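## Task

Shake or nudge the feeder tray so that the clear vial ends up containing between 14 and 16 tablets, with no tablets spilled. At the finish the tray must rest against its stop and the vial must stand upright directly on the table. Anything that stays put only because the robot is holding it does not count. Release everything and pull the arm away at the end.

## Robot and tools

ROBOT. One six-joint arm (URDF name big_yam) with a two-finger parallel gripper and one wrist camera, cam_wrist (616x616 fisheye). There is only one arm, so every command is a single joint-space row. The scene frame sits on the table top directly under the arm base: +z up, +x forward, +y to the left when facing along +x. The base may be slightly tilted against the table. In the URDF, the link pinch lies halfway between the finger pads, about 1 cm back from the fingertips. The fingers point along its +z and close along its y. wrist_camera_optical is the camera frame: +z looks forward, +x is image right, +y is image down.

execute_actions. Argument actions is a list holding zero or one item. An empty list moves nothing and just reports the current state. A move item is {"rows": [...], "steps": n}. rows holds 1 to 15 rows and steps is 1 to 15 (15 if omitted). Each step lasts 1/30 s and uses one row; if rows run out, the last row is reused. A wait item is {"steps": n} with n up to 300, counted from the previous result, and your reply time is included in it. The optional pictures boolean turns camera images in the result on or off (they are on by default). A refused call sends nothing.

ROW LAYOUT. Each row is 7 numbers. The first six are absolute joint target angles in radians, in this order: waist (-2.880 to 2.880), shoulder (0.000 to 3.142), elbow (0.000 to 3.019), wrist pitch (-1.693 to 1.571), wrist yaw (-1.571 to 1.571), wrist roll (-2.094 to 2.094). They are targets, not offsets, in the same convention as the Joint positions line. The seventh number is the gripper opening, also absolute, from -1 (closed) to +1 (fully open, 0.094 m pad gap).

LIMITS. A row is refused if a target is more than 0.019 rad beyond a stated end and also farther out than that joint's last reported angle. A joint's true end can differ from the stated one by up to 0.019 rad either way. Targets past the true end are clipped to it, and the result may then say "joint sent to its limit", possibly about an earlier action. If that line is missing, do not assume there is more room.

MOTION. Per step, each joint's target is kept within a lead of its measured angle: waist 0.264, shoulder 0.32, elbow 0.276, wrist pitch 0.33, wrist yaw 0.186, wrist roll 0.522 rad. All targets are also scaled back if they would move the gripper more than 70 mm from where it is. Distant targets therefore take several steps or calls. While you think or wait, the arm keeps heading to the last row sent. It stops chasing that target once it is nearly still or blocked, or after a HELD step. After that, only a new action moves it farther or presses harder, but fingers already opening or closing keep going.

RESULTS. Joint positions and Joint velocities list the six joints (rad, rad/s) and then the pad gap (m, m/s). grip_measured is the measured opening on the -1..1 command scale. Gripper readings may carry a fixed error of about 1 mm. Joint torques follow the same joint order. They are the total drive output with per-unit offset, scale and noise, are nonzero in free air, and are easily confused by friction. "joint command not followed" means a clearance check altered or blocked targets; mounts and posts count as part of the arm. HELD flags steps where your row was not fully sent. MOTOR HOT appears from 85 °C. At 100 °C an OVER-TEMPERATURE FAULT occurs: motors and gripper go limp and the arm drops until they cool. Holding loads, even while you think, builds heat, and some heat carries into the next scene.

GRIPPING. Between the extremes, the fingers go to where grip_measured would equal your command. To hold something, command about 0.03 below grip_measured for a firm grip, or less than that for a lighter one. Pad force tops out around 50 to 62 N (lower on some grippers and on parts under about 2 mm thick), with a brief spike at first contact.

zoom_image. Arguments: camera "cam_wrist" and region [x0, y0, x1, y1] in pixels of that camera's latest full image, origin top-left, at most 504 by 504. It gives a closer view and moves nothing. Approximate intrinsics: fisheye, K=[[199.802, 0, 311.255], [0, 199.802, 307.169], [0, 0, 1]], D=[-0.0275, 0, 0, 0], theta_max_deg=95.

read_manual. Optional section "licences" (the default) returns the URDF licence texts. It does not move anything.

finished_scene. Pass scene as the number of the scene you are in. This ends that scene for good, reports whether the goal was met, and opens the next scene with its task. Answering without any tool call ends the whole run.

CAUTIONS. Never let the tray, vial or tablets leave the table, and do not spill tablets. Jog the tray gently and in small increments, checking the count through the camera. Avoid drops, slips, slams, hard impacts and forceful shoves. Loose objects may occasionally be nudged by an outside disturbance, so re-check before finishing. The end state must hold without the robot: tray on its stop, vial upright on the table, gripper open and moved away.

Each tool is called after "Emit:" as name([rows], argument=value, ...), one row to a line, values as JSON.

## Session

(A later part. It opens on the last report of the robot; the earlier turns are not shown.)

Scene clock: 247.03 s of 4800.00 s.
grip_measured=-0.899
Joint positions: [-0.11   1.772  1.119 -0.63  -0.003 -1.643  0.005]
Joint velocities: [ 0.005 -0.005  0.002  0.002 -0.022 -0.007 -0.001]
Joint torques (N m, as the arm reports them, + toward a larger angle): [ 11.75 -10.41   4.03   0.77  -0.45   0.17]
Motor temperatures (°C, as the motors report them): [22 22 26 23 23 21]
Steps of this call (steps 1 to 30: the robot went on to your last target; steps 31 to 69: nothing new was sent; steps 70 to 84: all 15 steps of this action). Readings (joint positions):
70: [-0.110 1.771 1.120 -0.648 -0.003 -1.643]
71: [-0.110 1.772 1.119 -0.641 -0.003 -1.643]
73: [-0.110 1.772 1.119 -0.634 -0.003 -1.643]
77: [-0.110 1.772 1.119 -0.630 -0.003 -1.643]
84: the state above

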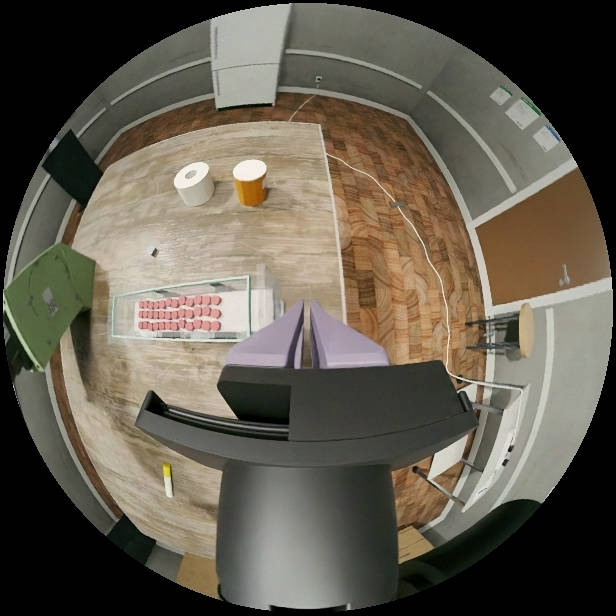

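Emit:
execute_actions([
  {"rows":[[-0.11,1.795,1.119,-0.63,0,-1.64,-0.65],[-0.11,1.795,1.119,-0.63,0,-1.64,-0.59],[-0.11,1.795,1.119,-0.63,0,-1.64,-0.53],[-0.11,1.795,1.119,-0.63,0,-1.64,-0.47],[-0.11,1.795,1.119,-0.63,0,-1.64,-0.41],[-0.11,1.795,1.119,-0.63,0,-1.64,-0.35],[-0.11,1.795,1.119,-0.63,0,-1.64,-0.29],[-0.11,1.795,1.119,-0.63,0,-1.64,-0.23],[-0.11,1.795,1.119,-0.63,0,-1.64,-0.17],[-0.11,1.795,1.119,-0.63,0,-1.64,-0.1]],"steps":13},
])

Emit:
execute_actions([
  {"rows":[[-0.11,1.795,1.119,-0.60,0,-1.64,-0.9]],"steps":15},
])

Emit:
zoom_image(camera="cam_wrist", region=[90, 260, 290, 370])

Scene clock: 253.73 s of 4800.00 s.
grip_measured=-0.103
Joint positions: [-0.11   1.774  1.119 -0.624 -0.003 -1.643  0.042]
Joint velocities: [-0.005 -0.005 -0.002  0.007 -0.007 -0.051  0.   ]
Joint torques (N m, as the arm reports them, + toward a larger angle): [11.78 -9.87  4.82  0.02 -0.45  0.08]
Motor temperatures (°C, as the motors report them): [23 23 26 23 23 21]
Steps of this call (steps 1 to 15: the robot went on to your last target; steps 16 to 90: nothing new was sent; then 3.27 s passed at rest; steps 91 to 103: all 13 steps of this action). Readings (joint positions):
91: [-0.110 1.772 1.119 -0.630 -0.003 -1.643]
92: [-0.110 1.772 1.119 -0.630 -0.003 -1.643]
94: [-0.110 1.773 1.119 -0.630 -0.003 -1.643]
98: [-0.110 1.774 1.119 -0.628 -0.003 -1.643]
103: the state above

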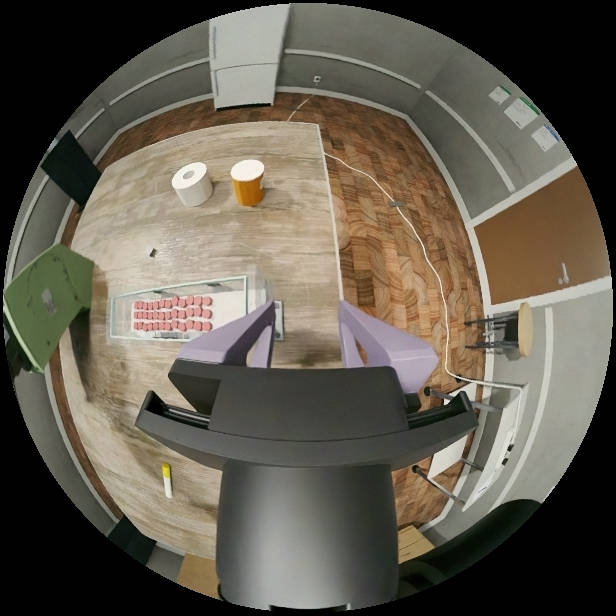

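Scene clock: 254.23 s of 4800.00 s.
grip_measured=-0.899
Joint positions: [-0.11   1.776  1.119 -0.609 -0.003 -1.643  0.005]
Joint velocities: [ 0.005 -0.005  0.002 -0.012 -0.022  0.037  0.001]
Joint torques (N m, as the arm reports them, + toward a larger angle): [ 11.86 -10.25   4.78   0.75  -0.45   0.09]
Motor temperatures (°C, as the motors report them): [23 23 26 23 23 21]
Steps of this call (steps 1 to 15: all 15 steps of this action). Readings (joint positions):
1: [-0.110 1.774 1.119 -0.620 -0.003 -1.643]
2: [-0.110 1.774 1.119 -0.617 -0.003 -1.643]
4: [-0.110 1.776 1.119 -0.612 -0.003 -1.643]
8: [-0.110 1.776 1.119 -0.609 -0.003 -1.643]
15: the state above

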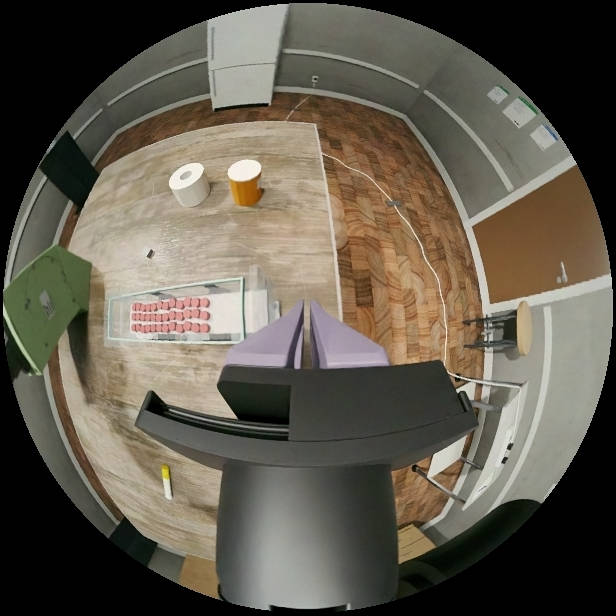

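Region (90, 260, 290, 370) of cam_wrist's 616x616 image, scaled by 2.520, with more detail than that image has; it fills the top 277 rows of this view, and the rest is white.

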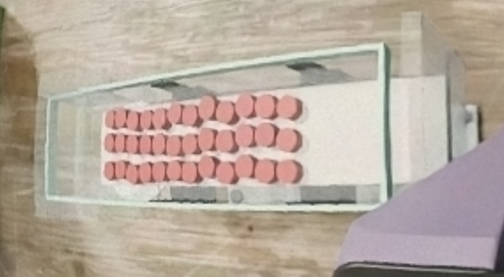

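Emit:
execute_actions([
  {"rows":[[-0.11,1.78,1.119,-0.635,0,-1.64,-0.5],[-0.11,1.78,1.119,-0.635,0,-1.64,-0.4],[-0.11,1.78,1.119,-0.635,0,-1.64,-0.34],[-0.11,1.78,1.119,-0.635,0,-1.64,-0.28],[-0.11,1.78,1.119,-0.635,0,-1.64,-0.22],[-0.11,1.78,1.119,-0.635,0,-1.64,-0.16],[-0.11,1.78,1.119,-0.635,0,-1.64,-0.1],[-0.11,1.78,1.119,-0.635,0,-1.64,-0.04],[-0.11,1.78,1.119,-0.635,0,-1.64,-0.04],[-0.11,1.78,1.119,-0.635,0,-1.64,-0.9]],"steps":13},
], pictures=false)

Emit:
execute_actions([
  {"rows":[[-0.11,1.78,1.119,-0.635,0,-1.64,-0.5],[-0.11,1.78,1.119,-0.635,0,-1.64,-0.4],[-0.11,1.78,1.119,-0.635,0,-1.64,-0.34],[-0.11,1.78,1.119,-0.635,0,-1.64,-0.28],[-0.11,1.78,1.119,-0.635,0,-1.64,-0.22],[-0.11,1.78,1.119,-0.635,0,-1.64,-0.16],[-0.11,1.78,1.119,-0.635,0,-1.64,-0.1],[-0.11,1.78,1.119,-0.635,0,-1.64,-0.04],[-0.11,1.78,1.119,-0.635,0,-1.64,-0.04],[-0.11,1.78,1.119,-0.635,0,-1.64,-0.9]],"steps":13},
], pictures=false)

Emit:
execute_actions([
  {"rows":[[-0.11,1.78,1.119,-0.635,0,-1.64,-0.5],[-0.11,1.78,1.119,-0.635,0,-1.64,-0.4],[-0.11,1.78,1.119,-0.635,0,-1.64,-0.34],[-0.11,1.78,1.119,-0.635,0,-1.64,-0.28],[-0.11,1.78,1.119,-0.635,0,-1.64,-0.22],[-0.11,1.78,1.119,-0.635,0,-1.64,-0.16],[-0.11,1.78,1.119,-0.635,0,-1.64,-0.1],[-0.11,1.78,1.119,-0.635,0,-1.64,-0.04],[-0.11,1.78,1.119,-0.635,0,-1.64,-0.04],[-0.11,1.78,1.119,-0.635,0,-1.64,-0.9]],"steps":13},
], pictures=false)

Emit:
execute_actions([
  {"rows":[[-0.11,1.78,1.119,-0.635,0,-1.64,-0.5],[-0.11,1.78,1.119,-0.635,0,-1.64,-0.4],[-0.11,1.78,1.119,-0.635,0,-1.64,-0.34],[-0.11,1.78,1.119,-0.635,0,-1.64,-0.28],[-0.11,1.78,1.119,-0.635,0,-1.64,-0.22],[-0.11,1.78,1.119,-0.635,0,-1.64,-0.16],[-0.11,1.78,1.119,-0.635,0,-1.64,-0.1],[-0.11,1.78,1.119,-0.635,0,-1.64,-0.04],[-0.11,1.78,1.119,-0.635,0,-1.64,-0.04],[-0.11,1.78,1.119,-0.635,0,-1.64,-0.9]],"steps":15},
])

Emit:
zoom_image(camera="cam_wrist", region=[90, 270, 250, 360])

Scene clock: 269.10 s of 4800.00 s.
grip_measured=-0.870
Joint positions: [-0.11   1.774  1.119 -0.627 -0.003 -1.643  0.006]
Joint velocities: [-0.005 -0.005  0.002  0.007 -0.007 -0.022 -0.057]
Joint torques (N m, as the arm reports them, + toward a larger angle): [ 11.6  -11.22   4.72   0.    -0.45   0.09]
Motor temperatures (°C, as the motors report them): [23 23 26 23 23 21]
Steps of this call (steps 1 to 15: the robot went on to your last target; steps 16 to 90: nothing new was sent; then 11.43 s passed at rest; steps 91 to 103: all 13 steps of this action). Readings (joint positions):
91: [-0.110 1.776 1.119 -0.612 -0.003 -1.643]
92: [-0.110 1.776 1.119 -0.617 -0.003 -1.643]
94: [-0.110 1.776 1.119 -0.623 -0.003 -1.643]
98: [-0.110 1.774 1.119 -0.623 -0.003 -1.643]
103: the state above

Scene clock: 269.53 s of 4800.00 s.
grip_measured=-0.870
Joint positions: [-0.11   1.774  1.119 -0.628 -0.002 -1.643  0.006]
Joint velocities: [-0.005 -0.005 -0.012  0.002  0.022 -0.007 -0.058]
Joint torques (N m, as the arm reports them, + toward a larger angle): [ 11.94 -11.14   4.74  -0.02  -0.46   0.08]
Motor temperatures (°C, as the motors report them): [23 23 26 23 23 21]
Steps of this call (steps 1 to 13: all 13 steps of this action). Readings (joint positions):
1: [-0.110 1.774 1.119 -0.627 -0.003 -1.643]
2: [-0.110 1.774 1.119 -0.627 -0.003 -1.643]
4: [-0.110 1.774 1.119 -0.628 -0.003 -1.643]
8: [-0.110 1.773 1.119 -0.626 -0.002 -1.643]
13: the state above

Scene clock: 269.97 s of 4800.00 s.
grip_measured=-0.870
Joint positions: [-0.11   1.773  1.119 -0.628 -0.002 -1.643  0.006]
Joint velocities: [-0.015 -0.005 -0.017 -0.007  0.066 -0.051 -0.058]
Joint torques (N m, as the arm reports them, + toward a larger angle): [ 11.79 -11.63   4.85   0.05  -0.47   0.08]
Motor temperatures (°C, as the motors report them): [23 23 26 23 23 21]
Steps of this call (steps 1 to 13: all 13 steps of this action). Readings (joint positions):
1: [-0.110 1.774 1.119 -0.628 -0.002 -1.643]
2: [-0.110 1.774 1.119 -0.628 -0.002 -1.643]
4: [-0.110 1.774 1.119 -0.628 -0.002 -1.643]
8: [-0.110 1.773 1.119 -0.627 -0.002 -1.643]
13: the state above

Scene clock: 270.47 s of 4800.00 s.
grip_measured=-0.897
Joint positions: [-0.11   1.773  1.119 -0.628 -0.002 -1.643  0.005]
Joint velocities: [-0.005 -0.005  0.007  0.012 -0.066  0.037 -0.004]
Joint torques (N m, as the arm reports them, + toward a larger angle): [ 12.   -10.88   4.84  -0.03  -0.49   0.08]
Motor temperatures (°C, as the motors report them): [23 23 26 23 23 21]
Steps of this call (steps 1 to 15: all 15 steps of this action). Readings (joint positions):
1: [-0.110 1.773 1.119 -0.628 -0.002 -1.643]
2: [-0.110 1.773 1.119 -0.628 -0.002 -1.643]
4: [-0.110 1.773 1.119 -0.628 -0.002 -1.643]
8: [-0.110 1.773 1.119 -0.627 -0.002 -1.643]
15: the state above

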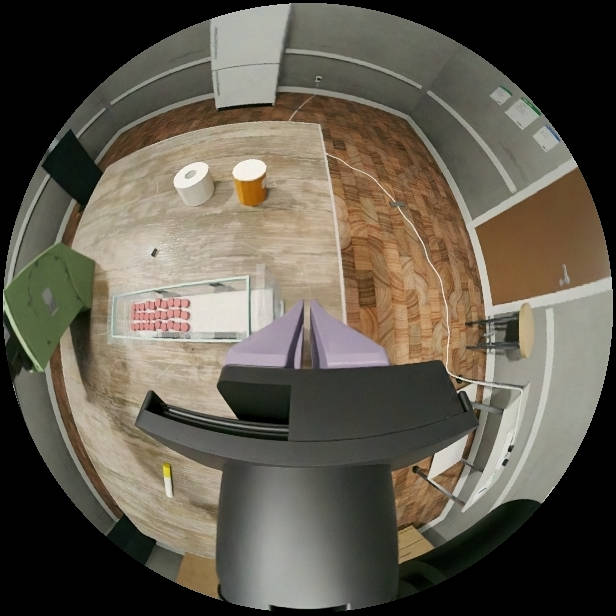

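Region (90, 270, 250, 360) of cam_wrist's 616x616 image, scaled by 3.150, with more detail than that image has; it fills the top 284 rows of this view, and the rest is white.

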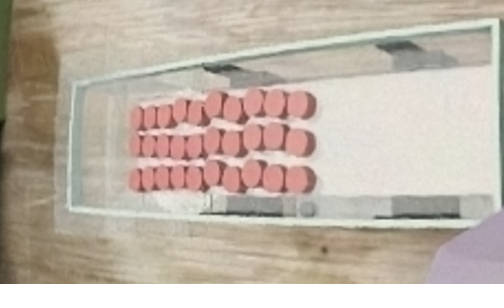

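Emit:
execute_actions([
  {"rows":[[-0.11,1.78,1.119,-0.635,0,-1.64,-0.5],[-0.11,1.78,1.119,-0.635,0,-1.64,-0.4],[-0.11,1.78,1.119,-0.635,0,-1.64,-0.34],[-0.11,1.78,1.119,-0.635,0,-1.64,-0.28],[-0.11,1.78,1.119,-0.635,0,-1.64,-0.22],[-0.11,1.78,1.119,-0.635,0,-1.64,-0.16],[-0.11,1.78,1.119,-0.635,0,-1.64,-0.1],[-0.11,1.78,1.119,-0.635,0,-1.64,-0.04],[-0.11,1.78,1.119,-0.635,0,-1.64,-0.04],[-0.11,1.78,1.119,-0.635,0,-1.64,-0.9]],"steps":15},
], pictures=false)

Emit:
execute_actions([
  {"rows":[[-0.11,1.78,1.119,-0.635,0,-1.64,-0.5],[-0.11,1.78,1.119,-0.635,0,-1.64,-0.4],[-0.11,1.78,1.119,-0.635,0,-1.64,-0.34],[-0.11,1.78,1.119,-0.635,0,-1.64,-0.28],[-0.11,1.78,1.119,-0.635,0,-1.64,-0.22],[-0.11,1.78,1.119,-0.635,0,-1.64,-0.16],[-0.11,1.78,1.119,-0.635,0,-1.64,-0.1],[-0.11,1.78,1.119,-0.635,0,-1.64,-0.04],[-0.11,1.78,1.119,-0.635,0,-1.64,-0.04],[-0.11,1.78,1.119,-0.635,0,-1.64,-0.9]],"steps":15},
], pictures=false)

Emit:
execute_actions([
  {"steps":15},
])

Emit:
zoom_image(camera="cam_wrist", region=[100, 280, 210, 350])

Scene clock: 276.87 s of 4800.00 s.
grip_measured=-0.897
Joint positions: [-0.11   1.773  1.119 -0.628 -0.002 -1.643  0.005]
Joint velocities: [-0.005 -0.005 -0.002 -0.032  0.022 -0.037 -0.003]
Joint torques (N m, as the arm reports them, + toward a larger angle): [ 11.94 -10.94   4.89  -0.05  -0.49   0.09]
Motor temperatures (°C, as the motors report them): [24 23 26 23 23 21]
Steps of this call (steps 1 to 15: the robot went on to your last target; steps 16 to 90: nothing new was sent; then 2.90 s passed at rest; steps 91 to 105: all 15 steps of this action). Readings (joint positions):
91: [-0.110 1.773 1.119 -0.628 -0.002 -1.643]
92: [-0.110 1.773 1.119 -0.628 -0.002 -1.643]
94: [-0.110 1.773 1.119 -0.628 -0.002 -1.643]
98: [-0.110 1.772 1.119 -0.627 -0.002 -1.643]
105: the state above

Scene clock: 277.37 s of 4800.00 s.
grip_measured=-0.897
Joint positions: [-0.11   1.773  1.119 -0.628 -0.002 -1.643  0.005]
Joint velocities: [ 0.005  0.005  0.012  0.012  0.007 -0.022 -0.003]
Joint torques (N m, as the arm reports them, + toward a larger angle): [ 12.01 -10.8    4.74   0.    -0.48   0.09]
Motor temperatures (°C, as the motors report them): [24 23 26 23 23 21]
Steps of this call (steps 1 to 15: all 15 steps of this action). Readings (joint positions):
1: [-0.110 1.773 1.119 -0.628 -0.002 -1.643]
2: [-0.110 1.773 1.119 -0.628 -0.002 -1.643]
4: [-0.110 1.773 1.119 -0.628 -0.002 -1.643]
8: [-0.110 1.772 1.119 -0.627 -0.002 -1.643]
15: the state above

Scene clock: 277.87 s of 4800.00 s.
grip_measured=-0.899
Joint positions: [-0.11   1.773  1.119 -0.628 -0.002 -1.643  0.005]
Joint velocities: [ 0.005 -0.015  0.002 -0.007 -0.066 -0.022 -0.   ]
Joint torques (N m, as the arm reports them, + toward a larger angle): [ 11.83 -10.72   4.82   0.    -0.48   0.08]
Motor temperatures (°C, as the motors report them): [24 23 26 23 23 21]
Steps of this call (steps 1 to 15: the robot went on to your last target). Readings (joint positions):
1: [-0.110 1.773 1.119 -0.628 -0.002 -1.643]
2: [-0.110 1.773 1.119 -0.628 -0.002 -1.643]
4: [-0.110 1.773 1.119 -0.628 -0.002 -1.643]
8: [-0.110 1.773 1.119 -0.628 -0.002 -1.643]
15: the state above
The arm was judged still, so your last target was given up. Only a new action makes it travel on or press farther. Fingers that are still opening or closing keep moving.

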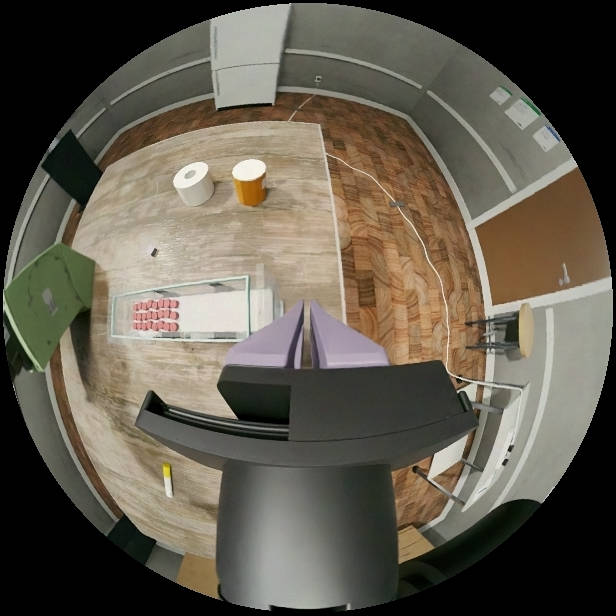

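Region (100, 280, 210, 350) of cam_wrist's 616x616 image, scaled by 4.582, with more detail than that image has; it fills the top 321 rows of this view, and the rest is white.

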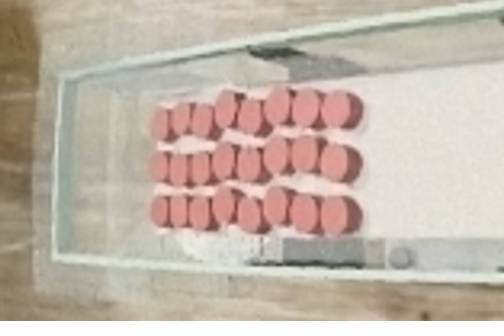

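8 each; one more, slightly smaller.

Emit:
execute_actions([
  {"rows":[[-0.11,1.78,1.119,-0.635,0,-1.64,-0.5],[-0.11,1.78,1.119,-0.635,0,-1.64,-0.4],[-0.11,1.78,1.119,-0.635,0,-1.64,-0.34],[-0.11,1.78,1.119,-0.635,0,-1.64,-0.28],[-0.11,1.78,1.119,-0.635,0,-1.64,-0.22],[-0.11,1.78,1.119,-0.635,0,-1.64,-0.16],[-0.11,1.78,1.119,-0.635,0,-1.64,-0.1],[-0.11,1.78,1.119,-0.635,0,-1.64,-0.07],[-0.11,1.78,1.119,-0.635,0,-1.64,-0.07],[-0.11,1.78,1.119,-0.635,0,-1.64,-0.9]],"steps":15},
], pictures=false)

Emit:
execute_actions([
  {"steps":15},
])

Emit:
zoom_image(camera="cam_wrist", region=[100, 280, 210, 350])

Scene clock: 281.47 s of 4800.00 s.
grip_measured=-0.897
Joint positions: [-0.11   1.773  1.119 -0.628 -0.002 -1.643  0.005]
Joint velocities: [-0.005 -0.015  0.012 -0.002 -0.007  0.037 -0.004]
Joint torques (N m, as the arm reports them, + toward a larger angle): [ 11.43 -11.23   4.75  -0.04  -0.48   0.08]
Motor temperatures (°C, as the motors report them): [24 23 26 23 23 21]
Steps of this call (steps 1 to 90: nothing new was sent; then 0.10 s passed at rest; steps 91 to 105: all 15 steps of this action). Readings (joint positions):
91: [-0.110 1.773 1.119 -0.628 -0.002 -1.643]
92: [-0.110 1.773 1.119 -0.628 -0.002 -1.643]
94: [-0.110 1.773 1.119 -0.628 -0.002 -1.643]
98: [-0.110 1.772 1.119 -0.627 -0.002 -1.643]
105: the state above

Scene clock: 281.97 s of 4800.00 s.
grip_measured=-0.899
Joint positions: [-0.11   1.773  1.119 -0.628 -0.002 -1.643  0.005]
Joint velocities: [-0.005  0.005 -0.007 -0.017 -0.095  0.037  0.001]
Joint torques (N m, as the arm reports them, + toward a larger angle): [ 11.8  -11.15   4.84  -0.02  -0.48   0.08]
Motor temperatures (°C, as the motors report them): [24 23 26 23 23 21]
Steps of this call (steps 1 to 15: the robot went on to your last target). Readings (joint positions):
1: [-0.110 1.773 1.119 -0.628 -0.002 -1.643]
2: [-0.110 1.773 1.119 -0.628 -0.002 -1.643]
4: [-0.110 1.773 1.119 -0.628 -0.002 -1.643]
8: [-0.110 1.773 1.119 -0.628 -0.002 -1.643]
15: the state above
The arm was judged still, so your last target was given up. Only a new action makes it travel on or press farther. Fingers that are still opening or closing keep moving.

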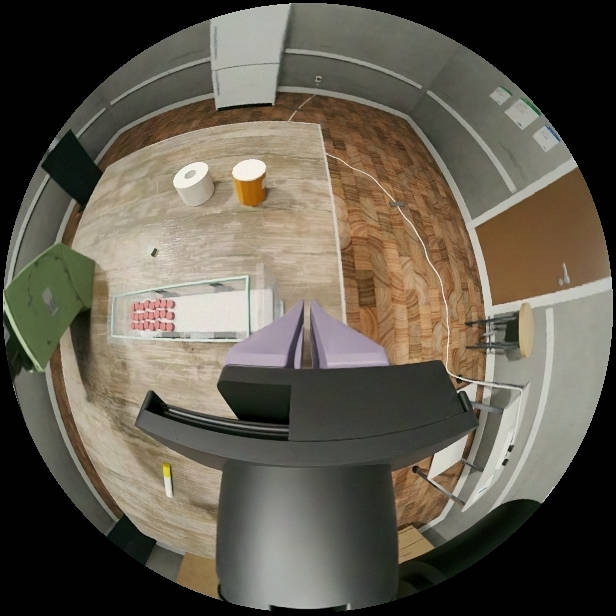

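Region (100, 280, 210, 350) of cam_wrist's 616x616 image, scaled by 4.582, with more detail than that image has; it fills the top 321 rows of this view, and the rest is white.

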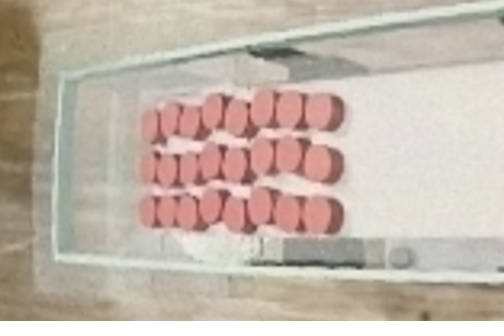

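Emit:
execute_actions([
  {"rows":[[-0.11,1.78,1.119,-0.635,0,-1.64,-0.5],[-0.11,1.78,1.119,-0.635,0,-1.64,-0.4],[-0.11,1.78,1.119,-0.635,0,-1.64,-0.34],[-0.11,1.78,1.119,-0.635,0,-1.64,-0.28],[-0.11,1.78,1.119,-0.635,0,-1.64,-0.22],[-0.11,1.78,1.119,-0.635,0,-1.64,-0.16],[-0.11,1.78,1.119,-0.635,0,-1.64,-0.12],[-0.11,1.78,1.119,-0.635,0,-1.64,-0.12],[-0.11,1.78,1.119,-0.635,0,-1.64,-0.9]],"steps":15},
], pictures=false)

Emit:
execute_actions([
  {"steps":15},
])

Emit:
zoom_image(camera="cam_wrist", region=[100, 280, 210, 350])

Scene clock: 285.93 s of 4800.00 s.
grip_measured=-0.898
Joint positions: [-0.11   1.773  1.119 -0.628 -0.002 -1.643  0.005]
Joint velocities: [-0.005 -0.015 -0.002 -0.012 -0.007 -0.066  0.001]
Joint torques (N m, as the arm reports them, + toward a larger angle): [ 11.49 -11.38   4.71   0.01  -0.48   0.08]
Motor temperatures (°C, as the motors report them): [24 23 26 23 23 21]
Steps of this call (steps 1 to 90: nothing new was sent; then 0.47 s passed at rest; steps 91 to 105: all 15 steps of this action). Readings (joint positions):
91: [-0.110 1.773 1.119 -0.628 -0.002 -1.643]
92: [-0.110 1.773 1.119 -0.628 -0.002 -1.643]
94: [-0.110 1.773 1.119 -0.628 -0.002 -1.643]
98: [-0.110 1.772 1.119 -0.627 -0.002 -1.643]
105: the state above

Scene clock: 286.43 s of 4800.00 s.
grip_measured=-0.899
Joint positions: [-0.11   1.773  1.119 -0.628 -0.002 -1.643  0.005]
Joint velocities: [-0.015  0.005  0.017 -0.012 -0.007  0.007 -0.001]
Joint torques (N m, as the arm reports them, + toward a larger angle): [ 11.75 -11.24   4.83   0.04  -0.48   0.09]
Motor temperatures (°C, as the motors report them): [24 23 26 23 23 21]
Steps of this call (steps 1 to 15: the robot went on to your last target). Readings (joint positions):
1: [-0.110 1.773 1.119 -0.628 -0.002 -1.643]
2: [-0.110 1.773 1.119 -0.628 -0.002 -1.643]
4: [-0.110 1.773 1.119 -0.628 -0.002 -1.643]
8: [-0.110 1.773 1.119 -0.628 -0.002 -1.643]
15: the state above
The arm was judged still, so your last target was given up. Only a new action makes it travel on or press farther. Fingers that are still opening or closing keep moving.

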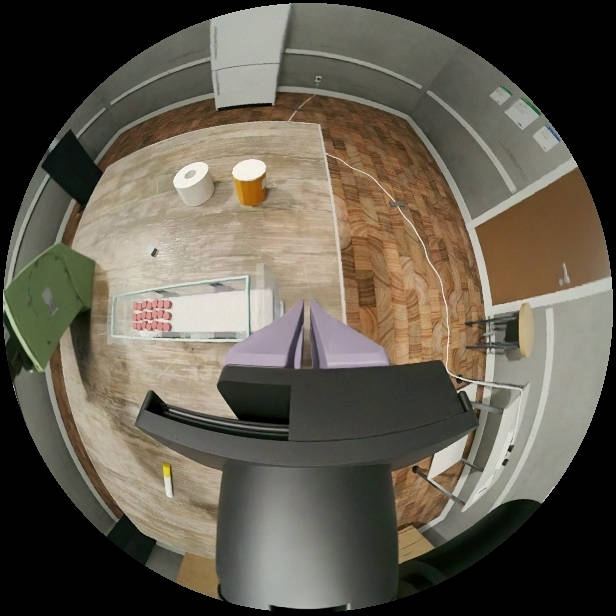

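Region (100, 280, 210, 350) of cam_wrist's 616x616 image, scaled by 4.582, with more detail than that image has; it fills the top 321 rows of this view, and the rest is white.

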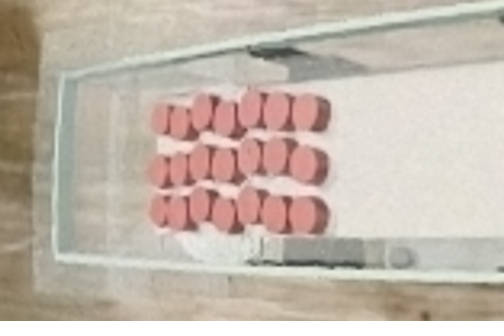

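7 each → 15 dispensed. Retreat with a view of the vial.

Emit:
execute_actions([
  {"rows":[[-0.11,1.77,1.14,-0.63,0,-1.64,-0.9],[-0.11,1.76,1.16,-0.64,0,-1.64,-0.9],[-0.11,1.74,1.17,-0.66,0,-1.64,-0.9],[-0.11,1.72,1.18,-0.68,0,-1.64,-0.9],[-0.12,1.7,1.18,-0.7,0,-1.64,-0.9],[-0.14,1.67,1.18,-0.73,0,-1.64,-0.9],[-0.17,1.64,1.17,-0.76,0,-1.64,-0.9],[-0.2,1.61,1.15,-0.8,0,-1.64,-0.9],[-0.23,1.58,1.12,-0.84,0,-1.64,-0.9],[-0.26,1.55,1.09,-0.88,0,-1.64,-0.9],[-0.29,1.52,1.05,-0.91,0,-1.64,-0.9],[-0.32,1.5,1.01,-0.93,0,-1.64,-0.9],[-0.35,1.48,0.97,-0.95,0,-1.64,-0.9]],"steps":15},
], pictures=false)

Emit:
execute_actions([
  {"steps":20},
])

Emit:
zoom_image(camera="cam_wrist", region=[170, 150, 400, 330])

Scene clock: 292.60 s of 4800.00 s.
grip_measured=-0.899
Joint positions: [-0.292  1.472  1.036 -0.903 -0.002 -1.643  0.005]
Joint velocities: [-0.982 -0.777 -0.676 -0.579 -0.022 -0.007 -0.   ]
Joint torques (N m, as the arm reports them, + toward a larger angle): [ 8.67 -6.47  3.14 -0.31 -0.45  0.06]
Motor temperatures (°C, as the motors report them): [24 23 27 23 23 21]
Steps of this call (steps 1 to 90: nothing new was sent; then 2.67 s passed at rest; steps 91 to 105: all 15 steps of this action). Readings (joint positions):
91: [-0.110 1.773 1.119 -0.628 -0.002 -1.643]
92: [-0.110 1.772 1.119 -0.629 -0.002 -1.643]
94: [-0.110 1.767 1.124 -0.646 -0.002 -1.643]
98: [-0.118 1.705 1.129 -0.730 -0.002 -1.643]
105: the state above

Scene clock: 293.27 s of 4800.00 s.
grip_measured=-0.899
Joint positions: [-0.36   1.47   0.977 -0.944 -0.    -1.643  0.005]
Joint velocities: [ 0.005 -0.015  0.012  0.002  0.022 -0.022  0.   ]
Joint torques (N m, as the arm reports them, + toward a larger angle): [ 8.83 -9.49  3.68 -0.52 -0.52  0.06]
Motor temperatures (°C, as the motors report them): [24 23 26 23 23 21]
Steps of this call (steps 1 to 20: the robot went on to your last target). Readings (joint positions):
1: [-0.321 1.451 1.015 -0.919 -0.002 -1.643]
2: [-0.345 1.440 0.999 -0.932 -0.001 -1.643]
4: [-0.366 1.441 0.982 -0.943 -0.000 -1.643]
8: [-0.361 1.465 0.977 -0.944 -0.000 -1.643]
20: the state above

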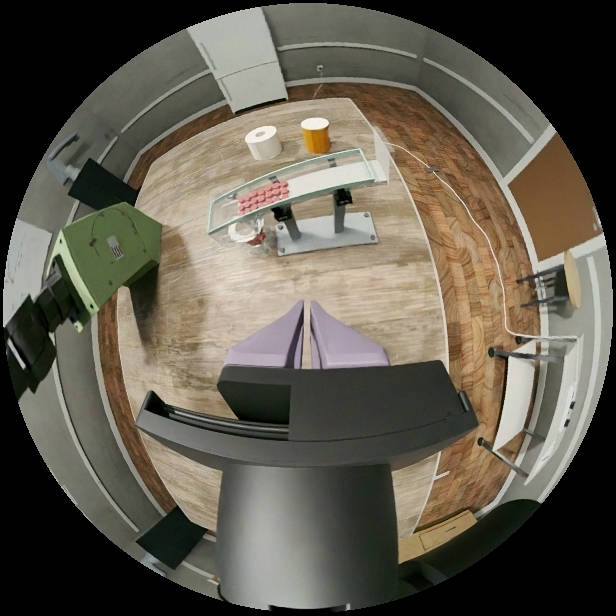

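Region (170, 150, 400, 330) of cam_wrist's 616x616 image, scaled by 2.191, with more detail than that image has; it fills the top 394 rows of this view, and the rest is white.

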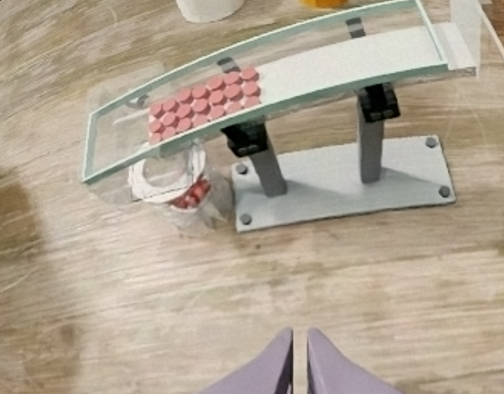

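Emit:
finished_scene(scene=1)

The scene is finished: the task was done.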